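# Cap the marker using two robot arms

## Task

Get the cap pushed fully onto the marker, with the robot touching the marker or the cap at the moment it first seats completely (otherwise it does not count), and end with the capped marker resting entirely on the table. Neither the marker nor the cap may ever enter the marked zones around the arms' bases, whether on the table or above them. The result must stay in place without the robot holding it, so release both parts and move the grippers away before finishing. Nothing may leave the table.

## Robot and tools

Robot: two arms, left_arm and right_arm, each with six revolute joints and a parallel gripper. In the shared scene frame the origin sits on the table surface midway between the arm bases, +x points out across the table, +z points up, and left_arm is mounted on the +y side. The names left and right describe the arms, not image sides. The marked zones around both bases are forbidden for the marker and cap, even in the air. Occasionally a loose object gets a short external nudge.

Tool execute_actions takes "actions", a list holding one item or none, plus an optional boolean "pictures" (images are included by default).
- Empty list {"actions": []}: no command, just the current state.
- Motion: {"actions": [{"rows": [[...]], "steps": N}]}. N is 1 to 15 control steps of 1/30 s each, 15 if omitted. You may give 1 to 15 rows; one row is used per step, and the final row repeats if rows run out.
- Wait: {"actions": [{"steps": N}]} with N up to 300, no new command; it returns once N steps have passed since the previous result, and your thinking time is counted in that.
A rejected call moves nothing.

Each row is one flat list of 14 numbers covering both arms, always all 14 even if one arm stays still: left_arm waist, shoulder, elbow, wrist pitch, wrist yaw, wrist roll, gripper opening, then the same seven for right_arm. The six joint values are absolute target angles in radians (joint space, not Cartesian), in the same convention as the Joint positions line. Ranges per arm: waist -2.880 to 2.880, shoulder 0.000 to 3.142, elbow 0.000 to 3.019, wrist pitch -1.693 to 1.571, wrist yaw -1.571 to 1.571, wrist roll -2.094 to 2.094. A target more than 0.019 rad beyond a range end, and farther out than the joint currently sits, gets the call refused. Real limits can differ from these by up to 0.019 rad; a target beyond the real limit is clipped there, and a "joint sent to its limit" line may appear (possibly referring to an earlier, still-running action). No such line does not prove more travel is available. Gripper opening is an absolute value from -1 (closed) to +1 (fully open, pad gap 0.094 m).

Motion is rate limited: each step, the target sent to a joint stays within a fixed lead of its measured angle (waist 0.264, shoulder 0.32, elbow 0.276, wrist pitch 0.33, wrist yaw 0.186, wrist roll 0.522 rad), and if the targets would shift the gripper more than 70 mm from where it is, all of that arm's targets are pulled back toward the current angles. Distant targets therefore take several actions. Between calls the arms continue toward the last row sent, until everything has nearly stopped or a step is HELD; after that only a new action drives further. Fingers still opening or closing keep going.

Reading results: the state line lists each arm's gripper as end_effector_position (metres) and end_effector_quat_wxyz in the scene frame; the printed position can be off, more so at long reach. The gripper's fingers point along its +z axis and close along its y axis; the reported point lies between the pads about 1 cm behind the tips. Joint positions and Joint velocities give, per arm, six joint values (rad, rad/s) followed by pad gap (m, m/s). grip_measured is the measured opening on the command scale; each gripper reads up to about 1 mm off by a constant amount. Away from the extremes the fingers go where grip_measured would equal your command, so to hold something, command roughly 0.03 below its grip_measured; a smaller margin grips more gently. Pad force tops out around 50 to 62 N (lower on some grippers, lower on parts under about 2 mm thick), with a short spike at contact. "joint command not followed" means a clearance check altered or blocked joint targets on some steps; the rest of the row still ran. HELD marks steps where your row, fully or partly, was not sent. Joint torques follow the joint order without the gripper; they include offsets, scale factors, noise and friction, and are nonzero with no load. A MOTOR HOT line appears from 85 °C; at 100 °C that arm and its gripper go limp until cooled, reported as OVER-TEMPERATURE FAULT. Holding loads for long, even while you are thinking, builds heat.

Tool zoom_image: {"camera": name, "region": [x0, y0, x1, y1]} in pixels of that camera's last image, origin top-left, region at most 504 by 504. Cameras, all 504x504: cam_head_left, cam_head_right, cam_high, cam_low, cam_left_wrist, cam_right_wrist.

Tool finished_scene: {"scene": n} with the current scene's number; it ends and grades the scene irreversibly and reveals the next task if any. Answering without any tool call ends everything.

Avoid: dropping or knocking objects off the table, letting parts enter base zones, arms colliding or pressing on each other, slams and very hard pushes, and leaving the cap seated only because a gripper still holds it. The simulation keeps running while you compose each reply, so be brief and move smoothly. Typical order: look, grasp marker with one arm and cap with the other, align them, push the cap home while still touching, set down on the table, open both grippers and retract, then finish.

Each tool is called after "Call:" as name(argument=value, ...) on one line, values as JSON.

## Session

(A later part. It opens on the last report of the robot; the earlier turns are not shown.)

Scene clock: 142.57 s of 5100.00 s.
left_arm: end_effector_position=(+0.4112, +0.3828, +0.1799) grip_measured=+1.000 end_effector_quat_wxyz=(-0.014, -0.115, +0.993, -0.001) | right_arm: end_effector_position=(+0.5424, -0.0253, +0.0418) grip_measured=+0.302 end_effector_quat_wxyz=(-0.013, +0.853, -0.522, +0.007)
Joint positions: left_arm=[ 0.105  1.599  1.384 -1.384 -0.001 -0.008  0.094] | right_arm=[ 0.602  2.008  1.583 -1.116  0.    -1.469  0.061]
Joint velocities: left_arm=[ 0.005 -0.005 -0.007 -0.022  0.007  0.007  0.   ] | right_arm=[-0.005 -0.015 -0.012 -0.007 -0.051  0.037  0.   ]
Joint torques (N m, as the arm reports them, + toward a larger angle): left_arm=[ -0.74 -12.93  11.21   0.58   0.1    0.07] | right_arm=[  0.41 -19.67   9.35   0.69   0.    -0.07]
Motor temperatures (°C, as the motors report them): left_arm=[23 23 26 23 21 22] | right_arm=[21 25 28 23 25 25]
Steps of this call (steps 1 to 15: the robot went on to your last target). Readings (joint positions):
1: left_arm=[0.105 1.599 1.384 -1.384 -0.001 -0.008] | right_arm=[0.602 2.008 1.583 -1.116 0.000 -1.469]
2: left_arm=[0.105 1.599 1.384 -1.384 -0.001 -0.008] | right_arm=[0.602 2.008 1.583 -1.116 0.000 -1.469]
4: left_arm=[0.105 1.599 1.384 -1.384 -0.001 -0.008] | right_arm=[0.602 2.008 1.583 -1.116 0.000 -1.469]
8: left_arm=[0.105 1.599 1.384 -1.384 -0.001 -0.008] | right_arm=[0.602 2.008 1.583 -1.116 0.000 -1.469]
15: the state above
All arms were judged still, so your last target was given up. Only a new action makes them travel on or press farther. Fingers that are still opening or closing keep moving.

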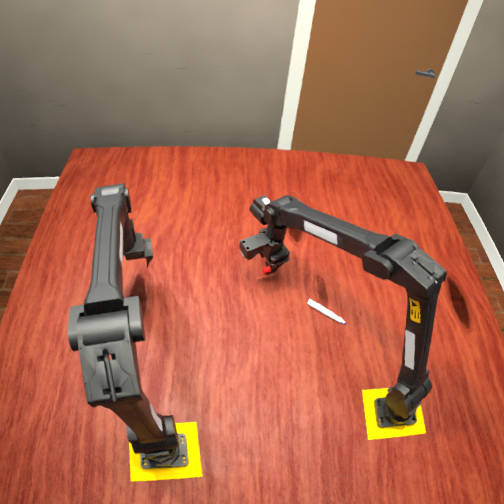

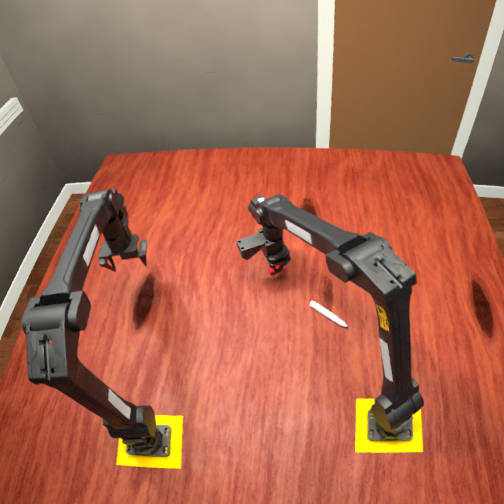

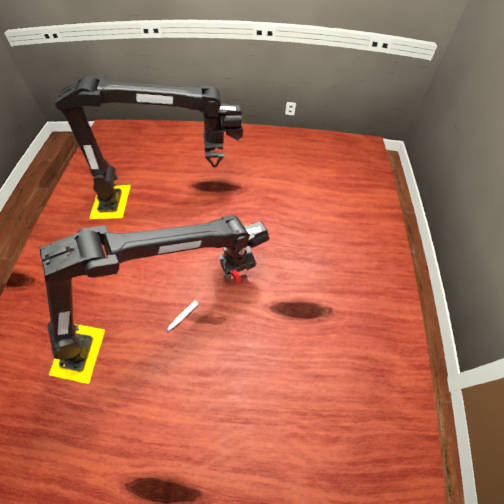

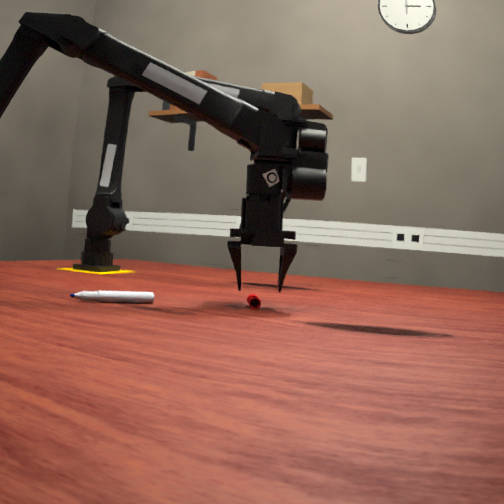

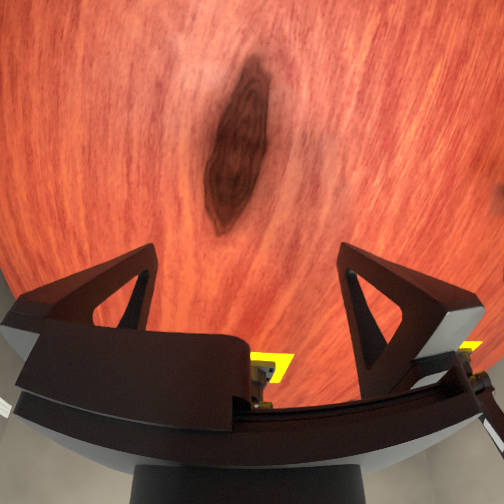

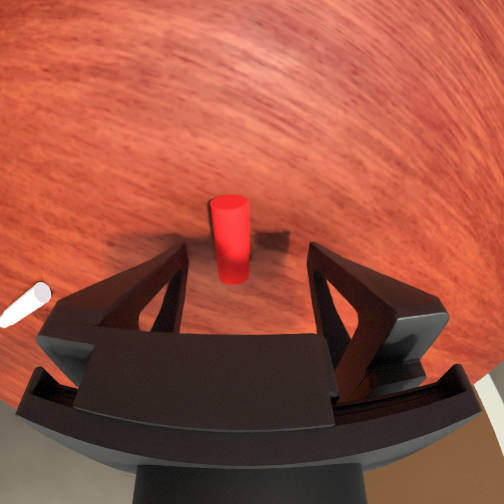

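Call:
execute_actions(actions=[{"rows":[[0.1,1.6,1.4,-1.37,0,0,1,0.6,2.04,1.57,-1.1,0,-1.48,0.3],[0.1,1.6,1.4,-1.37,0,0,1,0.6,2.04,1.562,-1.1,0,-1.48,0.3],[0.1,1.6,1.4,-1.37,0,0,1,0.6,2.045,1.562,-1.1,0,-1.48,0.3],[0.1,1.6,1.4,-1.37,0,0,1,0.6,2.045,1.562,-1.1,0,-1.48,0.3],[0.1,1.6,1.4,-1.37,0,0,1,0.6,2.054,1.562,-1.089,0,-1.48,0.3]],"steps":15}], pictures=false)

Call:
execute_actions(actions=[{"steps":15}])

Call:
zoom_image(camera="cam_low", region=[190,230,320,330])

Scene clock: 155.97 s of 5100.00 s.
left_arm: end_effector_position=(+0.4112, +0.3828, +0.1799) grip_measured=+1.000 end_effector_quat_wxyz=(-0.014, -0.115, +0.993, -0.001) | right_arm: end_effector_position=(+0.5360, -0.0295, +0.0216) grip_measured=+0.302 end_effector_quat_wxyz=(+0.001, +0.853, -0.522, -0.000)
Joint positions: left_arm=[ 0.105  1.599  1.384 -1.384 -0.001 -0.008  0.094] | right_arm=[ 0.602  2.031  1.564 -1.105  0.    -1.469  0.061]
Joint velocities: left_arm=[-0.015  0.005 -0.002  0.017  0.022 -0.037  0.   ] | right_arm=[-0.015 -0.015  0.007  0.002 -0.037  0.007  0.   ]
Joint torques (N m, as the arm reports them, + toward a larger angle): left_arm=[ -0.68 -12.89  11.2    0.57   0.09   0.08] | right_arm=[  0.69 -20.25   9.08   0.65  -0.05  -0.02]
Motor temperatures (°C, as the motors report them): left_arm=[23 23 26 23 21 22] | right_arm=[21 25 27 23 25 25]
Steps of this call (steps 1 to 90: nothing new was sent; then 9.90 s passed at rest; steps 91 to 105: all 15 steps of this action). Readings (joint positions):
91: left_arm=[0.105 1.599 1.384 -1.384 -0.001 -0.008] | right_arm=[0.602 2.008 1.582 -1.116 0.000 -1.469]
92: left_arm=[0.105 1.599 1.384 -1.384 -0.001 -0.008] | right_arm=[0.602 2.008 1.579 -1.115 0.000 -1.469]
94: left_arm=[0.105 1.599 1.384 -1.384 -0.001 -0.008] | right_arm=[0.602 2.009 1.572 -1.114 0.000 -1.469]
98: left_arm=[0.105 1.599 1.384 -1.384 -0.001 -0.008] | right_arm=[0.602 2.021 1.566 -1.107 0.000 -1.469]
105: the state above

Scene clock: 156.47 s of 5100.00 s.
left_arm: end_effector_position=(+0.4112, +0.3828, +0.1799) grip_measured=+1.000 end_effector_quat_wxyz=(-0.014, -0.115, +0.993, -0.001) | right_arm: end_effector_position=(+0.5360, -0.0295, +0.0216) grip_measured=+0.302 end_effector_quat_wxyz=(+0.001, +0.853, -0.522, -0.000)
Joint positions: left_arm=[ 0.105  1.599  1.384 -1.384 -0.001 -0.008  0.094] | right_arm=[ 0.602  2.031  1.564 -1.105  0.    -1.469  0.061]
Joint velocities: left_arm=[-0.015  0.015  0.002 -0.002  0.066 -0.037  0.   ] | right_arm=[-0.015 -0.015  0.002  0.002 -0.051  0.022  0.001]
Joint torques (N m, as the arm reports them, + toward a larger angle): left_arm=[ -0.71 -13.    11.18   0.56   0.09   0.08] | right_arm=[  0.91 -19.81   9.12   0.55  -0.07  -0.03]
Motor temperatures (°C, as the motors report them): left_arm=[23 23 26 23 21 22] | right_arm=[21 25 27 23 25 25]
Steps of this call (steps 1 to 15: the robot went on to your last target). Readings (joint positions):
1: left_arm=[0.105 1.599 1.384 -1.384 -0.001 -0.008] | right_arm=[0.602 2.031 1.564 -1.105 0.000 -1.469]
2: left_arm=[0.105 1.599 1.384 -1.384 -0.001 -0.008] | right_arm=[0.602 2.031 1.564 -1.105 0.000 -1.469]
4: left_arm=[0.105 1.599 1.384 -1.384 -0.001 -0.008] | right_arm=[0.602 2.031 1.564 -1.105 0.000 -1.469]
8: left_arm=[0.105 1.599 1.384 -1.384 -0.001 -0.008] | right_arm=[0.602 2.031 1.564 -1.105 0.000 -1.469]
15: the state above
All arms were judged still, so your last target was given up. Only a new action makes them travel on or press farther. Fingers that are still opening or closing keep moving.

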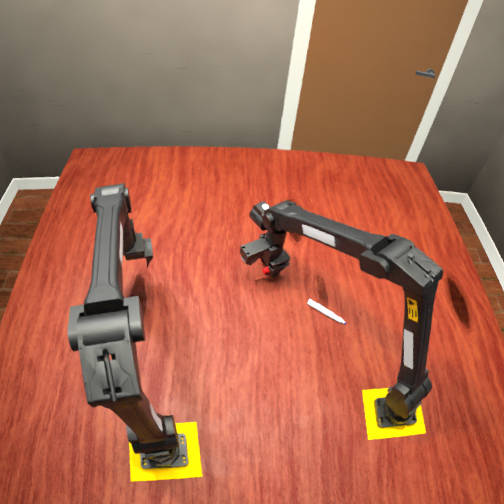

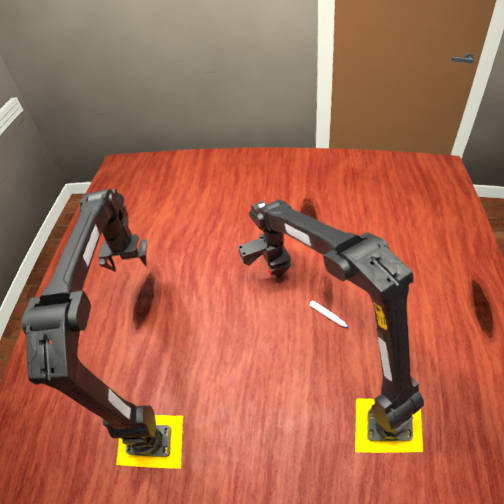

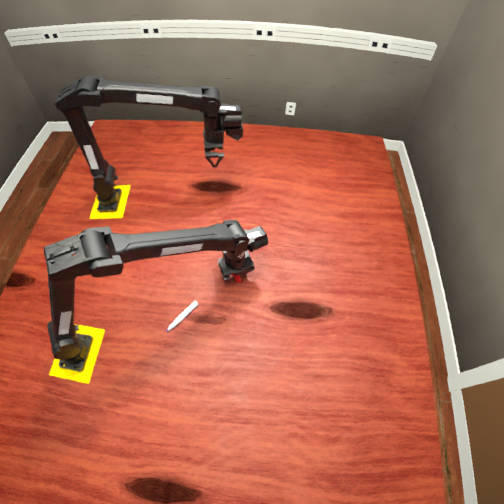

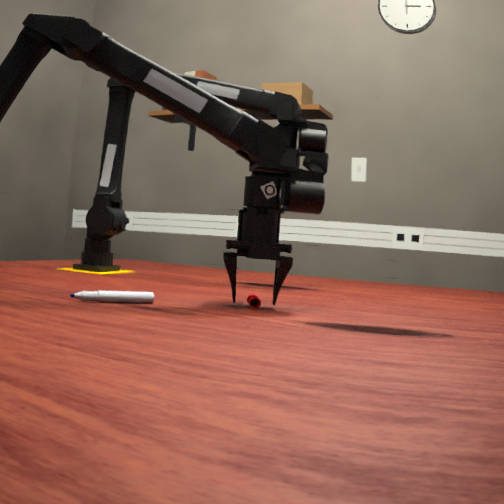

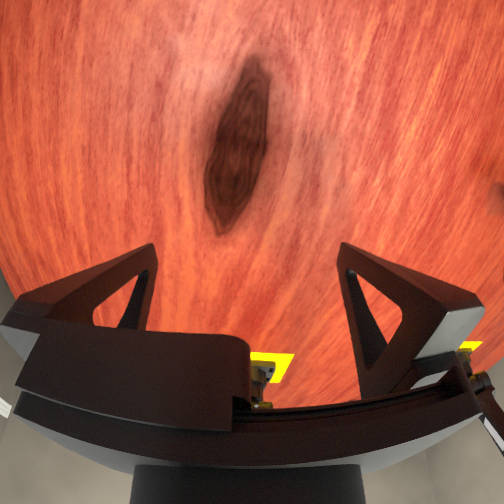

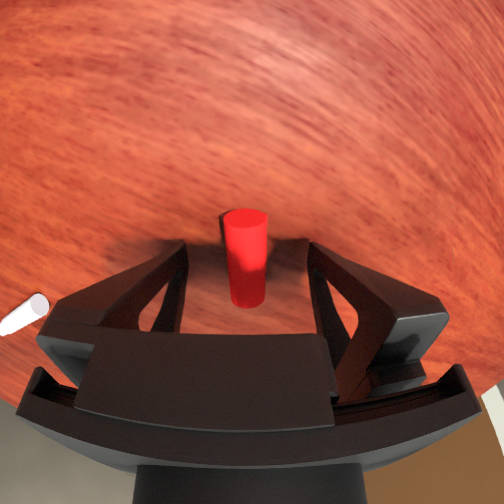

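Region (190, 230, 320, 330) of cam_low's 504x504 image, scaled by 3.877, with more detail than that image has; it fills the top 388 rows of this view, and the rest is white.

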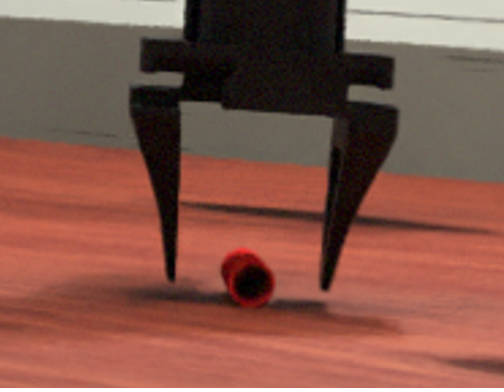

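Tips are about 6 mm up; lower 4 mm and close.

Call:
execute_actions(actions=[{"rows":[[0.1,1.6,1.4,-1.37,0,0,1,0.6,2.062,1.562,-1.082,0,-1.48,-0.3]],"steps":15}], pictures=false)

Call:
execute_actions(actions=[{"rows":[[0.1,1.6,1.4,-1.37,0,0,1,0.6,2.062,1.562,-1.082,0,-1.48,-0.62]],"steps":15}])

Call:
zoom_image(camera="cam_low", region=[190,230,320,330])

Scene clock: 171.30 s of 5100.00 s.
left_arm: end_effector_position=(+0.4112, +0.3828, +0.1799) grip_measured=+1.000 end_effector_quat_wxyz=(-0.014, -0.115, +0.993, -0.001) | right_arm: end_effector_position=(+0.5375, -0.0285, +0.0214) grip_measured=-0.298 end_effector_quat_wxyz=(-0.002, +0.853, -0.522, +0.001)
Joint positions: left_arm=[ 0.105  1.599  1.384 -1.384 -0.001 -0.008  0.094] | right_arm=[ 0.602  2.031  1.564 -1.097  0.    -1.469  0.033]
Joint velocities: left_arm=[-0.005  0.005  0.007  0.017 -0.051 -0.007  0.   ] | right_arm=[-0.005  0.005  0.007  0.012 -0.081 -0.022 -0.001]
Joint torques (N m, as the arm reports them, + toward a larger angle): left_arm=[ -0.67 -12.95  11.17   0.57   0.09   0.07] | right_arm=[  0.45 -18.92   9.1    0.54  -0.06   0.01]
Motor temperatures (°C, as the motors report them): left_arm=[23 23 26 23 21 22] | right_arm=[21 25 26 23 25 25]
Steps of this call (steps 1 to 90: nothing new was sent; then 11.33 s passed at rest; steps 91 to 105: all 15 steps of this action). Readings (joint positions):
91: left_arm=[0.105 1.599 1.384 -1.384 -0.001 -0.008] | right_arm=[0.602 2.031 1.564 -1.103 0.000 -1.469]
92: left_arm=[0.105 1.599 1.384 -1.384 -0.001 -0.008] | right_arm=[0.602 2.031 1.564 -1.102 0.000 -1.469]
94: left_arm=[0.105 1.599 1.384 -1.384 -0.001 -0.008] | right_arm=[0.602 2.031 1.564 -1.099 0.000 -1.469]
98: left_arm=[0.105 1.599 1.384 -1.384 -0.001 -0.008] | right_arm=[0.602 2.031 1.564 -1.097 0.000 -1.469]
105: the state above

Scene clock: 171.80 s of 5100.00 s.
left_arm: end_effector_position=(+0.4112, +0.3828, +0.1799) grip_measured=+1.000 end_effector_quat_wxyz=(-0.014, -0.115, +0.993, -0.001) | right_arm: end_effector_position=(+0.5375, -0.0285, +0.0214) grip_measured=-0.612 end_effector_quat_wxyz=(-0.002, +0.853, -0.522, +0.001)
Joint positions: left_arm=[ 0.105  1.599  1.384 -1.384 -0.001 -0.008  0.094] | right_arm=[ 0.602  2.031  1.564 -1.097  0.    -1.469  0.018]
Joint velocities: left_arm=[ 0.005 -0.005 -0.002  0.012  0.022 -0.066  0.   ] | right_arm=[-0.005 -0.005  0.002 -0.007 -0.066 -0.066 -0.001]
Joint torques (N m, as the arm reports them, + toward a larger angle): left_arm=[ -0.7  -12.87  11.18   0.58   0.09   0.08] | right_arm=[  1.18 -18.99   9.15   0.54  -0.06  -0.02]
Motor temperatures (°C, as the motors report them): left_arm=[23 23 26 23 21 22] | right_arm=[21 25 26 23 25 25]
Steps of this call (steps 1 to 15: all 15 steps of this action). Readings (joint positions):
1: left_arm=[0.105 1.599 1.384 -1.384 -0.001 -0.008] | right_arm=[0.602 2.031 1.564 -1.097 0.000 -1.469]
2: left_arm=[0.105 1.599 1.384 -1.384 -0.001 -0.008] | right_arm=[0.602 2.031 1.564 -1.097 0.000 -1.469]
4: left_arm=[0.105 1.599 1.384 -1.384 -0.001 -0.008] | right_arm=[0.602 2.031 1.564 -1.097 0.000 -1.469]
8: left_arm=[0.105 1.599 1.384 -1.384 -0.001 -0.008] | right_arm=[0.602 2.031 1.564 -1.097 0.000 -1.469]
15: the state above

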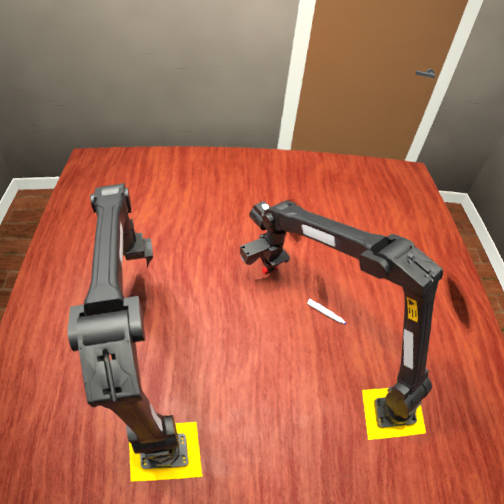

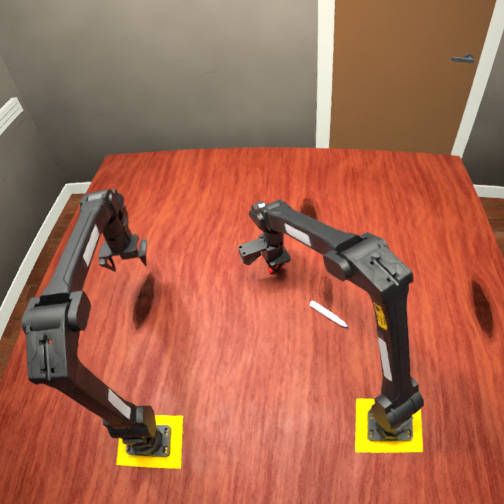

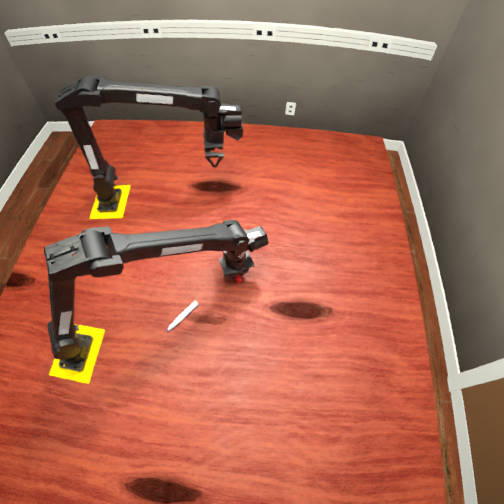

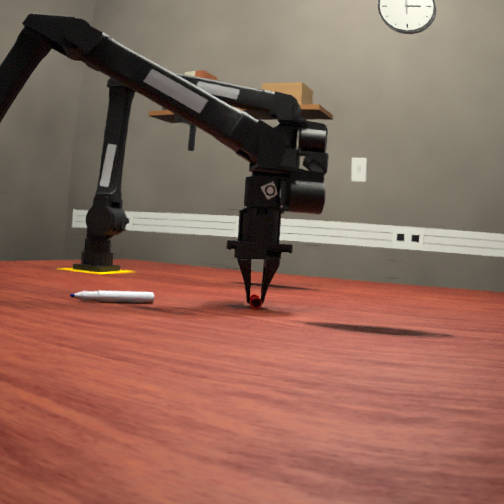

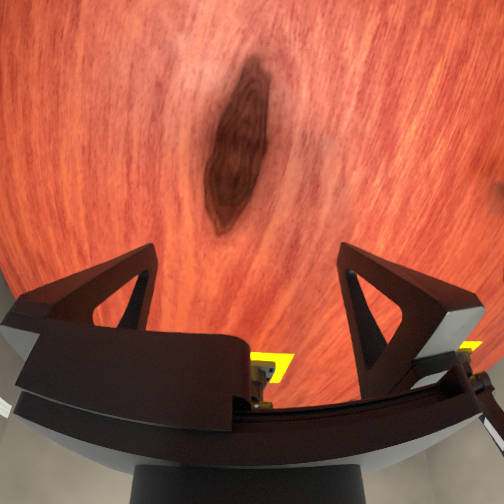

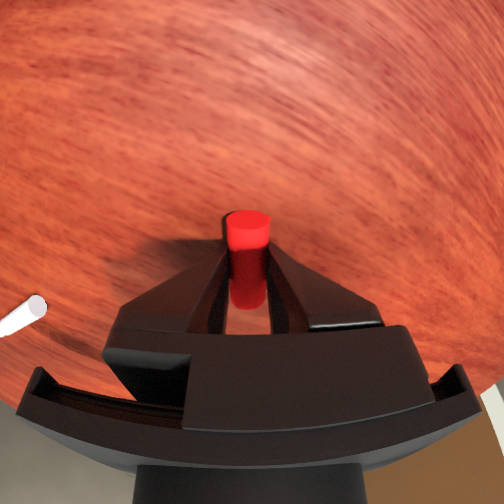

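Region (190, 230, 320, 330) of cam_low's 504x504 image, scaled by 3.877, with more detail than that image has; it fills the top 388 rows of this view, and the rest is white.

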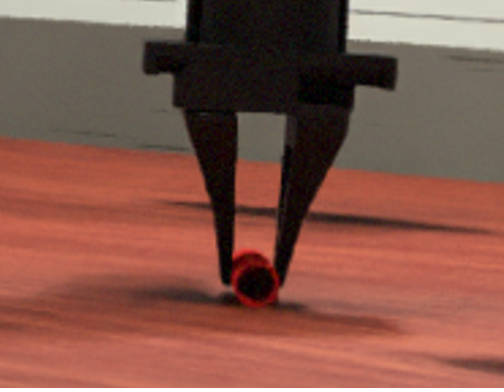

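Shoulder did not move; reopen and go lower.

Call:
execute_actions(actions=[{"rows":[[0.1,1.6,1.4,-1.37,0,0,1,0.6,2.062,1.562,-1.082,0,-1.48,-0.4],[0.1,1.6,1.4,-1.37,0,0,1,0.6,2.062,1.562,-1.082,0,-1.48,-0.4],[0.1,1.6,1.4,-1.37,0,0,1,0.6,2.062,1.562,-1.082,0,-1.48,-0.4],[0.1,1.6,1.4,-1.37,0,0,1,0.6,2.068,1.562,-1.082,0,-1.48,-0.4]],"steps":15}], pictures=false)

Call:
execute_actions(actions=[{"steps":10}], pictures=false)

Scene clock: 184.27 s of 5100.00 s.
left_arm: end_effector_position=(+0.4112, +0.3828, +0.1799) grip_measured=+1.000 end_effector_quat_wxyz=(-0.014, -0.115, +0.993, -0.001) | right_arm: end_effector_position=(+0.5367, -0.0290, +0.0166) grip_measured=-0.402 end_effector_quat_wxyz=(+0.001, +0.853, -0.522, -0.000)
Joint positions: left_arm=[ 0.105  1.599  1.384 -1.384 -0.001 -0.008  0.094] | right_arm=[ 0.602  2.04   1.564 -1.097  0.    -1.47   0.028]
Joint velocities: left_arm=[-0.005  0.005  0.002 -0.022  0.022 -0.066  0.   ] | right_arm=[-0.015 -0.015 -0.012 -0.002  0.022 -0.066 -0.002]
Joint torques (N m, as the arm reports them, + toward a larger angle): left_arm=[ -0.68 -12.97  11.18   0.57   0.09   0.08] | right_arm=[  0.78 -19.32   9.03   0.68   0.01  -0.05]
Motor temperatures (°C, as the motors report them): left_arm=[23 23 27 23 21 22] | right_arm=[21 25 26 23 25 25]
Steps of this call (steps 1 to 15: the robot went on to your last target; steps 16 to 90: nothing new was sent; then 8.97 s passed at rest; steps 91 to 105: all 15 steps of this action). Readings (joint positions):
91: left_arm=[0.105 1.599 1.384 -1.384 -0.001 -0.008] | right_arm=[0.602 2.031 1.564 -1.097 0.000 -1.470]
92: left_arm=[0.105 1.599 1.384 -1.384 -0.001 -0.008] | right_arm=[0.602 2.031 1.564 -1.097 0.000 -1.470]
94: left_arm=[0.105 1.599 1.384 -1.384 -0.001 -0.008] | right_arm=[0.602 2.032 1.564 -1.097 0.000 -1.470]
98: left_arm=[0.105 1.599 1.384 -1.384 -0.001 -0.008] | right_arm=[0.602 2.036 1.564 -1.097 0.000 -1.470]
105: the state above

Scene clock: 184.60 s of 5100.00 s.
left_arm: end_effector_position=(+0.4112, +0.3828, +0.1799) grip_measured=+1.000 end_effector_quat_wxyz=(-0.014, -0.115, +0.993, -0.001) | right_arm: end_effector_position=(+0.5367, -0.0290, +0.0166) grip_measured=-0.402 end_effector_quat_wxyz=(+0.001, +0.853, -0.522, -0.000)
Joint positions: left_arm=[ 0.105  1.599  1.384 -1.384 -0.001 -0.008  0.094] | right_arm=[ 0.602  2.04   1.564 -1.097  0.    -1.47   0.028]
Joint velocities: left_arm=[-0.024 -0.015  0.012 -0.017 -0.037 -0.066  0.   ] | right_arm=[-0.015 -0.015  0.012 -0.002  0.037  0.022 -0.   ]
Joint torques (N m, as the arm reports them, + toward a larger angle): left_arm=[ -0.77 -12.97  11.18   0.58   0.09   0.07] | right_arm=[  0.52 -19.64   9.15   0.48  -0.06   0.  ]
Motor temperatures (°C, as the motors report them): left_arm=[23 23 27 23 21 22] | right_arm=[21 25 26 23 25 25]
Steps of this call (steps 1 to 10: the robot went on to your last target). Readings (joint positions):
1: left_arm=[0.105 1.599 1.384 -1.384 -0.001 -0.008] | right_arm=[0.602 2.040 1.564 -1.097 0.000 -1.470]
2: left_arm=[0.105 1.599 1.384 -1.384 -0.001 -0.008] | right_arm=[0.602 2.040 1.564 -1.097 0.000 -1.470]
4: left_arm=[0.105 1.599 1.384 -1.384 -0.001 -0.008] | right_arm=[0.602 2.040 1.564 -1.097 0.000 -1.470]
8: left_arm=[0.105 1.599 1.384 -1.384 -0.001 -0.008] | right_arm=[0.602 2.040 1.564 -1.097 0.000 -1.470]
10: the state above

Call:
execute_actions(actions=[{"rows":[[0.1,1.6,1.4,-1.37,0,-0.6,1,0.6,2.068,1.562,-1.082,0,-1.48,-0.65]],"steps":12}], pictures=false)

Call:
execute_actions(actions=[{"rows":[[0.1,1.6,1.4,-1.37,0,-1.2,1,0.6,1.93,1.562,-1.19,0,-1.48,-0.65]],"steps":15}], pictures=false)

Call:
execute_actions(actions=[{"rows":[[-0.1,1.6,1.4,-1.37,0,-1.81,1,0.2,1.93,1.562,-1.19,0,0,-0.65]],"steps":15}], pictures=false)

Call:
execute_actions(actions=[{"rows":[[-0.4,1.7,1.5,-1.37,0,-1.81,1,-0.25,1.93,1.562,-1.19,0,1.2,-0.65]],"steps":15}], pictures=false)

Call:
execute_actions(actions=[{"rows":[[-0.7,1.9,1.7,-1.37,0,-1.81,1,-0.25,1.93,1.562,-1.19,0,1.9,-0.65]],"steps":15}], pictures=false)

Call:
execute_actions(actions=[{"rows":[[-0.9,2.05,1.815,-1.295,0,-1.81,1,-0.25,1.93,1.562,-1.19,0,1.9,-0.65]],"steps":15}], pictures=false)

Call:
execute_actions(actions=[{"steps":30}])

Scene clock: 198.80 s of 5100.00 s.
left_arm: end_effector_position=(+0.4112, +0.3828, +0.1799) grip_measured=+1.000 end_effector_quat_wxyz=(-0.014, -0.376, +0.927, +0.003) | right_arm: end_effector_position=(+0.5367, -0.0290, +0.0166) grip_measured=-0.629 end_effector_quat_wxyz=(+0.001, +0.853, -0.522, -0.000)
Joint positions: left_arm=[ 0.105  1.599  1.384 -1.384 -0.001 -0.549  0.094] | right_arm=[ 0.602  2.04   1.564 -1.097  0.    -1.47   0.017]
Joint velocities: left_arm=[-0.005 -0.005  0.002 -0.002  0.022 -0.3    0.   ] | right_arm=[-0.005  0.005  0.007  0.007 -0.022  0.007 -0.001]
Joint torques (N m, as the arm reports them, + toward a larger angle): left_arm=[ -0.55 -12.9   11.17   0.56   0.03  -0.14] | right_arm=[  1.12 -18.94   9.17   0.56  -0.06  -0.02]
Motor temperatures (°C, as the motors report them): left_arm=[23 23 27 23 21 22] | right_arm=[21 25 26 23 25 25]
Steps of this call (steps 1 to 15: the robot went on to your last target; steps 16 to 90: nothing new was sent; then 10.80 s passed at rest; steps 91 to 102: all 12 steps of this action). Readings (joint positions):
91: left_arm=[0.105 1.599 1.384 -1.384 -0.001 -0.092] | right_arm=[0.602 2.040 1.564 -1.097 0.000 -1.470]
92: left_arm=[0.105 1.599 1.384 -1.384 -0.001 -0.190] | right_arm=[0.602 2.040 1.564 -1.097 0.000 -1.470]
94: left_arm=[0.105 1.599 1.384 -1.384 -0.001 -0.335] | right_arm=[0.602 2.040 1.564 -1.097 0.000 -1.470]
98: left_arm=[0.105 1.599 1.384 -1.384 -0.001 -0.487] | right_arm=[0.602 2.040 1.564 -1.097 0.000 -1.470]
102: the state above

Scene clock: 199.30 s of 5100.00 s.
left_arm: end_effector_position=(+0.4112, +0.3828, +0.1799) grip_measured=+1.000 end_effector_quat_wxyz=(-0.012, -0.639, +0.769, +0.007) | right_arm: end_effector_position=(+0.5249, -0.0366, +0.0787) grip_measured=-0.629 end_effector_quat_wxyz=(-0.011, +0.853, -0.522, +0.006)
Joint positions: left_arm=[ 0.105  1.599  1.384 -1.384 -0.001 -1.166  0.094] | right_arm=[ 0.602  1.923  1.553 -1.176  0.    -1.47   0.017]
Joint velocities: left_arm=[-0.024 -0.005 -0.002 -0.007  0.037 -0.168  0.   ] | right_arm=[-0.015 -0.005  0.017 -0.012 -0.022  0.007 -0.001]
Joint torques (N m, as the arm reports them, + toward a larger angle): left_arm=[ -0.57 -12.85  11.14   0.53  -0.01  -0.13] | right_arm=[  0.6  -20.31  10.4   -0.4   -0.04  -0.02]
Motor temperatures (°C, as the motors report them): left_arm=[23 23 27 23 21 22] | right_arm=[21 25 26 23 25 25]
Steps of this call (steps 1 to 15: all 15 steps of this action). Readings (joint positions):
1: left_arm=[0.105 1.599 1.384 -1.384 -0.001 -0.634] | right_arm=[0.602 2.035 1.564 -1.110 0.000 -1.470]
2: left_arm=[0.105 1.599 1.384 -1.384 -0.001 -0.734] | right_arm=[0.602 2.027 1.559 -1.134 0.000 -1.470]
4: left_arm=[0.105 1.599 1.384 -1.384 -0.001 -0.899] | right_arm=[0.602 2.001 1.553 -1.165 0.000 -1.470]
8: left_arm=[0.105 1.599 1.384 -1.384 -0.001 -1.072] | right_arm=[0.602 1.946 1.553 -1.175 0.000 -1.470]
15: the state above

Scene clock: 199.80 s of 5100.00 s.
left_arm: end_effector_position=(+0.4225, +0.2786, +0.1799) grip_measured=+1.000 end_effector_quat_wxyz=(+0.010, +0.774, -0.633, -0.010) | right_arm: end_effector_position=(+0.6124, -0.2738, +0.0787) grip_measured=-0.629 end_effector_quat_wxyz=(+0.012, -0.321, +0.947, -0.004)
Joint positions: left_arm=[-0.118  1.599  1.384 -1.384  0.003 -1.772  0.094] | right_arm=[ 0.162  1.923  1.553 -1.176  0.003 -0.519  0.017]
Joint velocities: left_arm=[ 0.122  0.005  0.002  0.022  0.022 -0.256  0.   ] | right_arm=[-0.62  -0.015  0.007 -0.012  0.007  2.762 -0.001]
Joint torques (N m, as the arm reports them, + toward a larger angle): left_arm=[  0.84 -12.85  11.09   0.47  -0.13  -0.14] | right_arm=[  6.07 -20.73  10.84  -0.35  -0.17   0.08]
Motor temperatures (°C, as the motors report them): left_arm=[23 23 27 23 21 22] | right_arm=[21 25 26 23 25 25]
Steps of this call (steps 1 to 15: all 15 steps of this action). Readings (joint positions):
1: left_arm=[0.096 1.599 1.384 -1.384 -0.004 -1.228] | right_arm=[0.594 1.923 1.553 -1.176 -0.002 -1.432]
2: left_arm=[0.080 1.599 1.384 -1.384 -0.006 -1.304] | right_arm=[0.585 1.923 1.553 -1.176 -0.004 -1.388]
4: left_arm=[0.019 1.599 1.384 -1.384 -0.006 -1.462] | right_arm=[0.542 1.923 1.553 -1.176 -0.004 -1.300]
8: left_arm=[-0.111 1.599 1.384 -1.384 0.002 -1.662] | right_arm=[0.412 1.923 1.553 -1.176 -0.004 -1.122]
15: the state above

Scene clock: 200.30 s of 5100.00 s.
left_arm: end_effector_position=(+0.4233, +0.1253, +0.1488) grip_measured=+1.000 end_effector_quat_wxyz=(-0.021, -0.674, +0.738, +0.034) | right_arm: end_effector_position=(+0.5841, -0.5441, +0.0787) grip_measured=-0.629 end_effector_quat_wxyz=(+0.013, +0.425, +0.905, -0.001)
Joint positions: left_arm=[-0.435  1.716  1.446 -1.381  0.003 -1.798  0.094] | right_arm=[-0.312  1.923  1.553 -1.176  0.004  0.539  0.017]
Joint velocities: left_arm=[ 0.132 -0.024  0.027  0.007  0.081 -0.007  0.   ] | right_arm=[-0.2   -0.005 -0.007 -0.007 -0.022  2.747 -0.001]
Joint torques (N m, as the arm reports them, + toward a larger angle): left_arm=[  2.1  -15.94  14.21   0.25  -0.19  -0.15] | right_arm=[  6.08 -20.45  10.58  -0.3   -0.06   0.05]
Motor temperatures (°C, as the motors report them): left_arm=[23 23 27 23 21 22] | right_arm=[21 25 26 23 25 25]
Steps of this call (steps 1 to 15: all 15 steps of this action). Readings (joint positions):
1: left_arm=[-0.123 1.602 1.385 -1.384 -0.002 -1.775] | right_arm=[0.135 1.923 1.553 -1.176 0.001 -0.467]
2: left_arm=[-0.135 1.608 1.390 -1.384 -0.004 -1.777] | right_arm=[0.111 1.923 1.553 -1.176 -0.000 -0.423]
4: left_arm=[-0.187 1.629 1.400 -1.384 -0.004 -1.780] | right_arm=[0.049 1.923 1.553 -1.176 -0.000 -0.335]
8: left_arm=[-0.335 1.685 1.429 -1.384 -0.003 -1.790] | right_arm=[-0.102 1.923 1.553 -1.176 -0.000 -0.135]
15: the state above

Scene clock: 200.80 s of 5100.00 s.
left_arm: end_effector_position=(+0.4130, -0.0485, +0.1150) grip_measured=+1.000 end_effector_quat_wxyz=(-0.015, -0.555, +0.831, +0.037) | right_arm: end_effector_position=(+0.5967, -0.5040, +0.0787) grip_measured=-0.629 end_effector_quat_wxyz=(+0.009, +0.852, +0.524, +0.008)
Joint positions: left_arm=[-0.739  1.92   1.647 -1.378  0.002 -1.8    0.094] | right_arm=[-0.24   1.923  1.553 -1.176  0.001  1.771  0.017]
Joint velocities: left_arm=[-0.093 -0.005  0.002 -0.012  0.051  0.051  0.   ] | right_arm=[-0.044 -0.015 -0.012 -0.012 -0.051  0.813 -0.   ]
Joint torques (N m, as the arm reports them, + toward a larger angle): left_arm=[  3.62 -19.62  14.25   0.18  -0.15  -0.15] | right_arm=[  0.33 -19.72  10.85  -0.24   0.12   0.16]
Motor temperatures (°C, as the motors report them): left_arm=[23 23 27 23 21 22] | right_arm=[21 25 26 23 25 25]
Steps of this call (steps 1 to 15: all 15 steps of this action). Readings (joint positions):
1: left_arm=[-0.438 1.721 1.454 -1.381 -0.000 -1.798] | right_arm=[-0.315 1.923 1.553 -1.176 0.004 0.639]
2: left_arm=[-0.445 1.734 1.472 -1.381 -0.002 -1.798] | right_arm=[-0.312 1.923 1.553 -1.176 0.004 0.739]
4: left_arm=[-0.480 1.772 1.518 -1.381 -0.003 -1.798] | right_arm=[-0.295 1.923 1.553 -1.176 0.004 0.938]
8: left_arm=[-0.592 1.854 1.598 -1.381 -0.003 -1.798] | right_arm=[-0.251 1.923 1.553 -1.176 0.001 1.335]
15: the state above

Scene clock: 201.30 s of 5100.00 s.
left_arm: end_effector_position=(+0.3810, -0.1687, +0.0715) grip_measured=+1.000 end_effector_quat_wxyz=(-0.006, -0.474, +0.880, +0.018) | right_arm: end_effector_position=(+0.5962, -0.5059, +0.0787) grip_measured=-0.629 end_effector_quat_wxyz=(+0.009, +0.881, +0.473, +0.009)
Joint positions: left_arm=[-0.928  2.07   1.769 -1.307  0.001 -1.8    0.094] | right_arm=[-0.244  1.923  1.553 -1.176  0.001  1.885  0.017]
Joint velocities: left_arm=[ 0.103 -0.015 -0.007 -0.007 -0.066 -0.022  0.   ] | right_arm=[-0.005 -0.015 -0.002 -0.012 -0.037  0.095 -0.   ]
Joint torques (N m, as the arm reports them, + toward a larger angle): left_arm=[  1.86 -21.73  13.64   0.39  -0.13  -0.15] | right_arm=[  0.65 -20.45  10.52  -0.21   0.07   0.15]
Motor temperatures (°C, as the motors report them): left_arm=[23 23 27 23 21 22] | right_arm=[21 25 26 23 25 25]
Steps of this call (steps 1 to 15: all 15 steps of this action). Readings (joint positions):
1: left_arm=[-0.747 1.925 1.653 -1.376 0.001 -1.800] | right_arm=[-0.242 1.923 1.553 -1.176 0.001 1.794]
2: left_arm=[-0.754 1.936 1.671 -1.369 -0.001 -1.800] | right_arm=[-0.243 1.923 1.553 -1.176 0.001 1.814]
4: left_arm=[-0.782 1.970 1.713 -1.347 -0.001 -1.800] | right_arm=[-0.244 1.923 1.553 -1.176 0.001 1.841]
8: left_arm=[-0.865 2.039 1.768 -1.310 -0.001 -1.800] | right_arm=[-0.244 1.923 1.553 -1.176 0.001 1.869]
15: the state above

Scene clock: 202.30 s of 5100.00 s.
left_arm: end_effector_position=(+0.3895, -0.1605, +0.0722) grip_measured=+1.000 end_effector_quat_wxyz=(-0.006, -0.483, +0.876, +0.017) | right_arm: end_effector_position=(+0.5962, -0.5059, +0.0787) grip_measured=-0.629 end_effector_quat_wxyz=(+0.009, +0.882, +0.471, +0.009)
Joint positions: left_arm=[-0.909  2.069  1.769 -1.307  0.001 -1.801  0.094] | right_arm=[-0.244  1.923  1.553 -1.176  0.001  1.889  0.017]
Joint velocities: left_arm=[-0.005 -0.015 -0.017 -0.012 -0.037  0.022  0.   ] | right_arm=[-0.015 -0.015 -0.007 -0.002 -0.007  0.037 -0.   ]
Joint torques (N m, as the arm reports them, + toward a larger angle): left_arm=[  0.54 -21.66  13.58   0.38  -0.12  -0.14] | right_arm=[  0.57 -21.21  10.63  -0.37   0.14   0.13]
Motor temperatures (°C, as the motors report them): left_arm=[23 23 27 23 21 22] | right_arm=[21 25 26 23 25 25]
Steps of this call (steps 1 to 30: the robot went on to your last target). Readings (joint positions):
1: left_arm=[-0.926 2.069 1.769 -1.307 0.001 -1.800] | right_arm=[-0.244 1.923 1.553 -1.176 0.001 1.886]
2: left_arm=[-0.922 2.069 1.769 -1.307 0.001 -1.801] | right_arm=[-0.244 1.923 1.553 -1.176 0.001 1.886]
4: left_arm=[-0.917 2.069 1.769 -1.307 0.001 -1.801] | right_arm=[-0.244 1.923 1.553 -1.176 0.001 1.887]
8: left_arm=[-0.910 2.069 1.769 -1.307 0.001 -1.801] | right_arm=[-0.244 1.923 1.553 -1.176 0.001 1.888]
30: the state above
All arms were judged still, so your last target was given up. Only a new action makes them travel on or press farther. Fingers that are still opening or closing keep moving.

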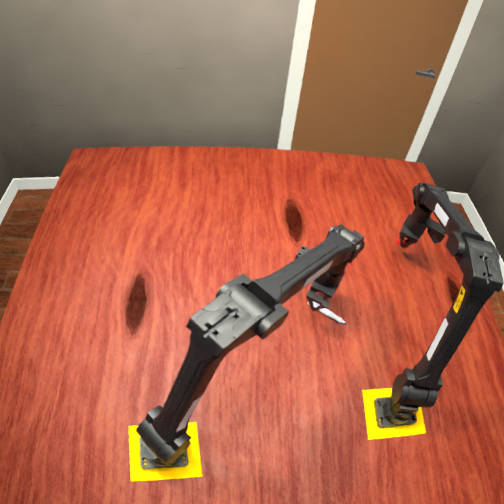

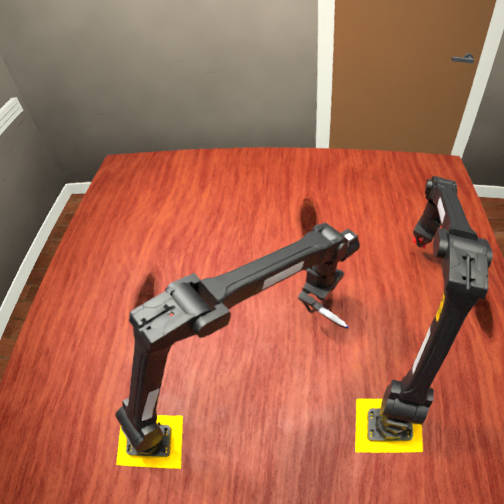

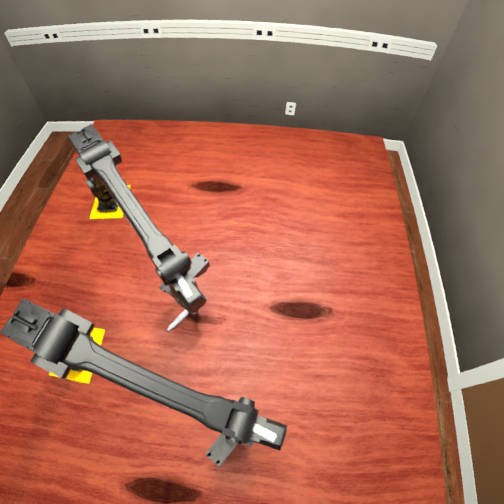

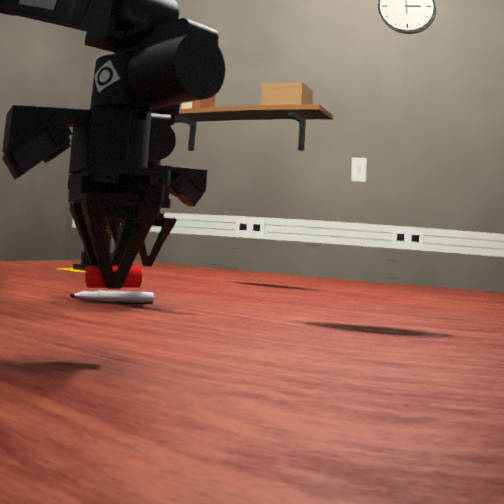

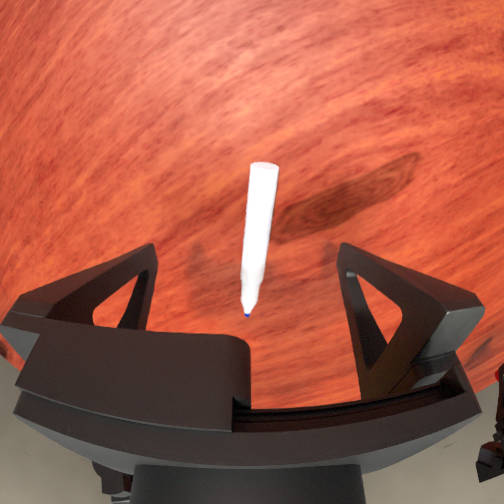

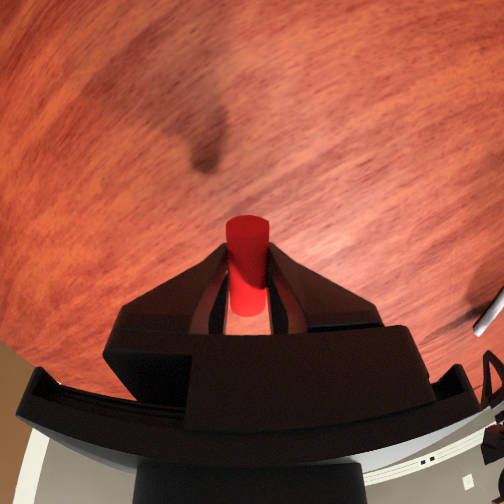

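Call:
execute_actions(actions=[{"rows":[[-0.86,2.06,1.76,-1.25,0.1,-1.7,0.5,-0.25,1.93,1.562,-1.19,0,1.9,-0.66],[-0.86,2.06,1.76,-1.25,0.1,-1.7,0.5,-0.25,1.93,1.562,-1.19,0,1.9,-0.66],[-0.86,2.06,1.76,-1.25,0.1,-1.7,0.5,-0.25,1.93,1.562,-1.19,0,1.9,-0.66],[-0.83,2.08,1.73,-1.21,0.18,-1.585,0.5,-0.25,1.93,1.562,-1.19,0,1.9,-0.66],[-0.83,2.08,1.73,-1.21,0.18,-1.585,0.5,-0.25,1.93,1.562,-1.19,0,1.9,-0.66],[-0.83,2.08,1.73,-1.21,0.18,-1.585,0.5,-0.25,1.93,1.562,-1.19,0,1.9,-0.66],[-0.805,2.1,1.71,-1.177,0.252,-1.585,0.5,-0.25,1.93,1.562,-1.19,0,1.9,-0.66]],"steps":15}], pictures=false)

Call:
execute_actions(actions=[{"steps":20}])

Scene clock: 227.97 s of 5100.00 s.
left_arm: end_effector_position=(+0.4112, -0.1421, +0.0318) grip_measured=+0.503 end_effector_quat_wxyz=(-0.117, -0.445, +0.887, -0.041) | right_arm: end_effector_position=(+0.5962, -0.5059, +0.0787) grip_measured=-0.629 end_effector_quat_wxyz=(+0.009, +0.882, +0.471, +0.009)
Joint positions: left_arm=[-0.796  2.107  1.707 -1.194  0.248 -1.606  0.071] | right_arm=[-0.244  1.923  1.553 -1.176  0.001  1.889  0.017]
Joint velocities: left_arm=[ 0.005  0.034 -0.022  0.007  0.022  0.095  0.   ] | right_arm=[-0.005  0.005  0.007 -0.007  0.022  0.022 -0.001]
Joint torques (N m, as the arm reports them, + toward a larger angle): left_arm=[ -1.29 -21.25   9.48   0.61   0.31   0.09] | right_arm=[  0.12 -20.05  10.67  -0.37   0.09   0.15]
Motor temperatures (°C, as the motors report them): left_arm=[23 24 28 23 21 22] | right_arm=[21 26 27 23 25 25]
Steps of this call (steps 1 to 90: nothing new was sent; then 22.17 s passed at rest; steps 91 to 105: all 15 steps of this action). Readings (joint positions):
91: left_arm=[-0.906 2.069 1.767 -1.299 0.051 -1.786] | right_arm=[-0.244 1.923 1.553 -1.176 0.001 1.889]
92: left_arm=[-0.903 2.069 1.766 -1.287 0.082 -1.771] | right_arm=[-0.244 1.923 1.553 -1.176 0.001 1.889]
94: left_arm=[-0.891 2.069 1.757 -1.262 0.138 -1.729] | right_arm=[-0.244 1.923 1.553 -1.176 0.001 1.889]
98: left_arm=[-0.850 2.075 1.726 -1.212 0.237 -1.649] | right_arm=[-0.244 1.923 1.553 -1.176 0.001 1.889]
105: the state above

Scene clock: 228.63 s of 5100.00 s.
left_arm: end_effector_position=(+0.4104, -0.1424, +0.0307) grip_measured=+0.503 end_effector_quat_wxyz=(-0.118, -0.439, +0.890, -0.041) | right_arm: end_effector_position=(+0.5962, -0.5059, +0.0787) grip_measured=-0.629 end_effector_quat_wxyz=(+0.009, +0.882, +0.471, +0.009)
Joint positions: left_arm=[-0.797  2.109  1.706 -1.194  0.25  -1.594  0.071] | right_arm=[-0.244  1.923  1.553 -1.176  0.001  1.889  0.017]
Joint velocities: left_arm=[-0.024 -0.015  0.002 -0.017 -0.037  0.037 -0.001] | right_arm=[-0.005  0.005 -0.017 -0.002  0.037  0.022  0.   ]
Joint torques (N m, as the arm reports them, + toward a larger angle): left_arm=[ -1.   -21.01   9.41   0.63   0.22   0.09] | right_arm=[  0.66 -20.37  10.56  -0.36   0.11   0.15]
Motor temperatures (°C, as the motors report them): left_arm=[23 25 28 23 21 22] | right_arm=[21 26 27 23 25 25]
Steps of this call (steps 1 to 20: the robot went on to your last target). Readings (joint positions):
1: left_arm=[-0.796 2.109 1.706 -1.194 0.248 -1.603] | right_arm=[-0.244 1.923 1.553 -1.176 0.001 1.889]
2: left_arm=[-0.796 2.109 1.706 -1.194 0.249 -1.602] | right_arm=[-0.244 1.923 1.553 -1.176 0.001 1.889]
4: left_arm=[-0.797 2.109 1.706 -1.194 0.250 -1.599] | right_arm=[-0.244 1.923 1.553 -1.176 0.001 1.889]
8: left_arm=[-0.797 2.109 1.706 -1.194 0.250 -1.596] | right_arm=[-0.244 1.923 1.553 -1.176 0.001 1.889]
20: the state above

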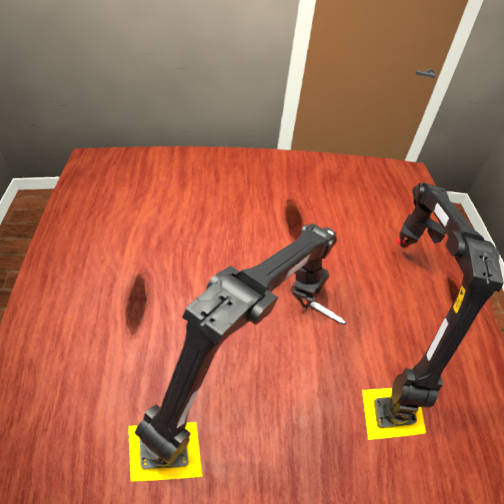

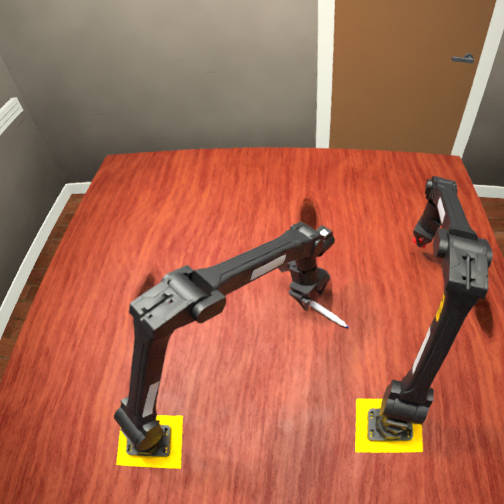

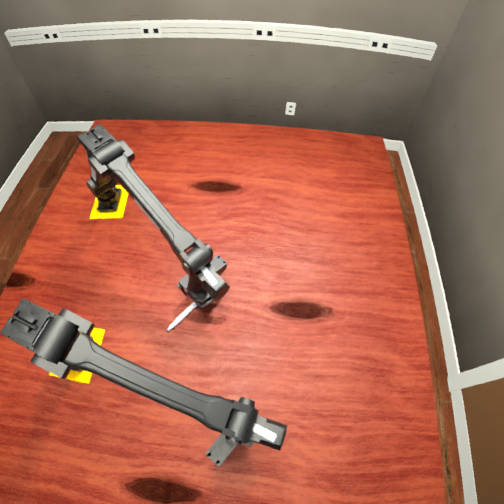

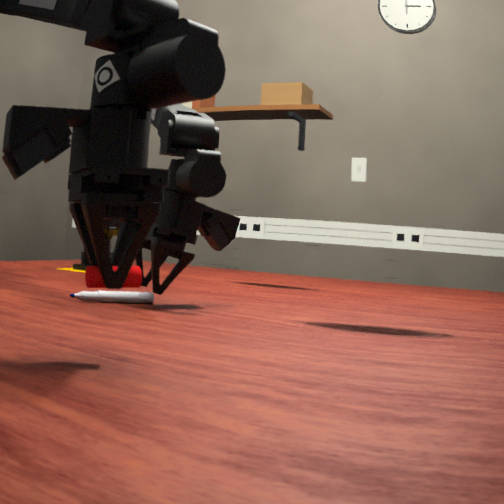

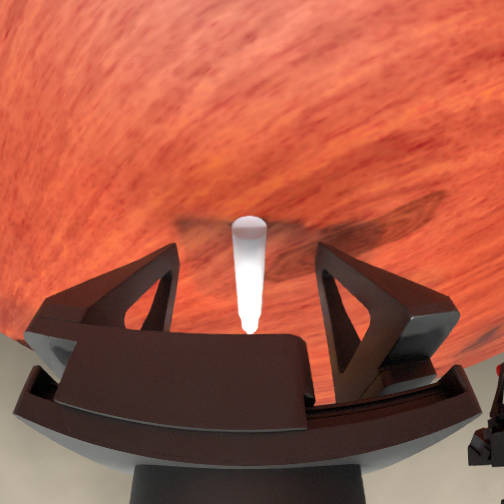

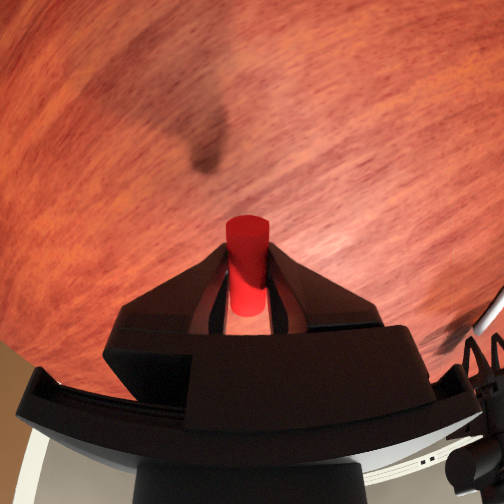

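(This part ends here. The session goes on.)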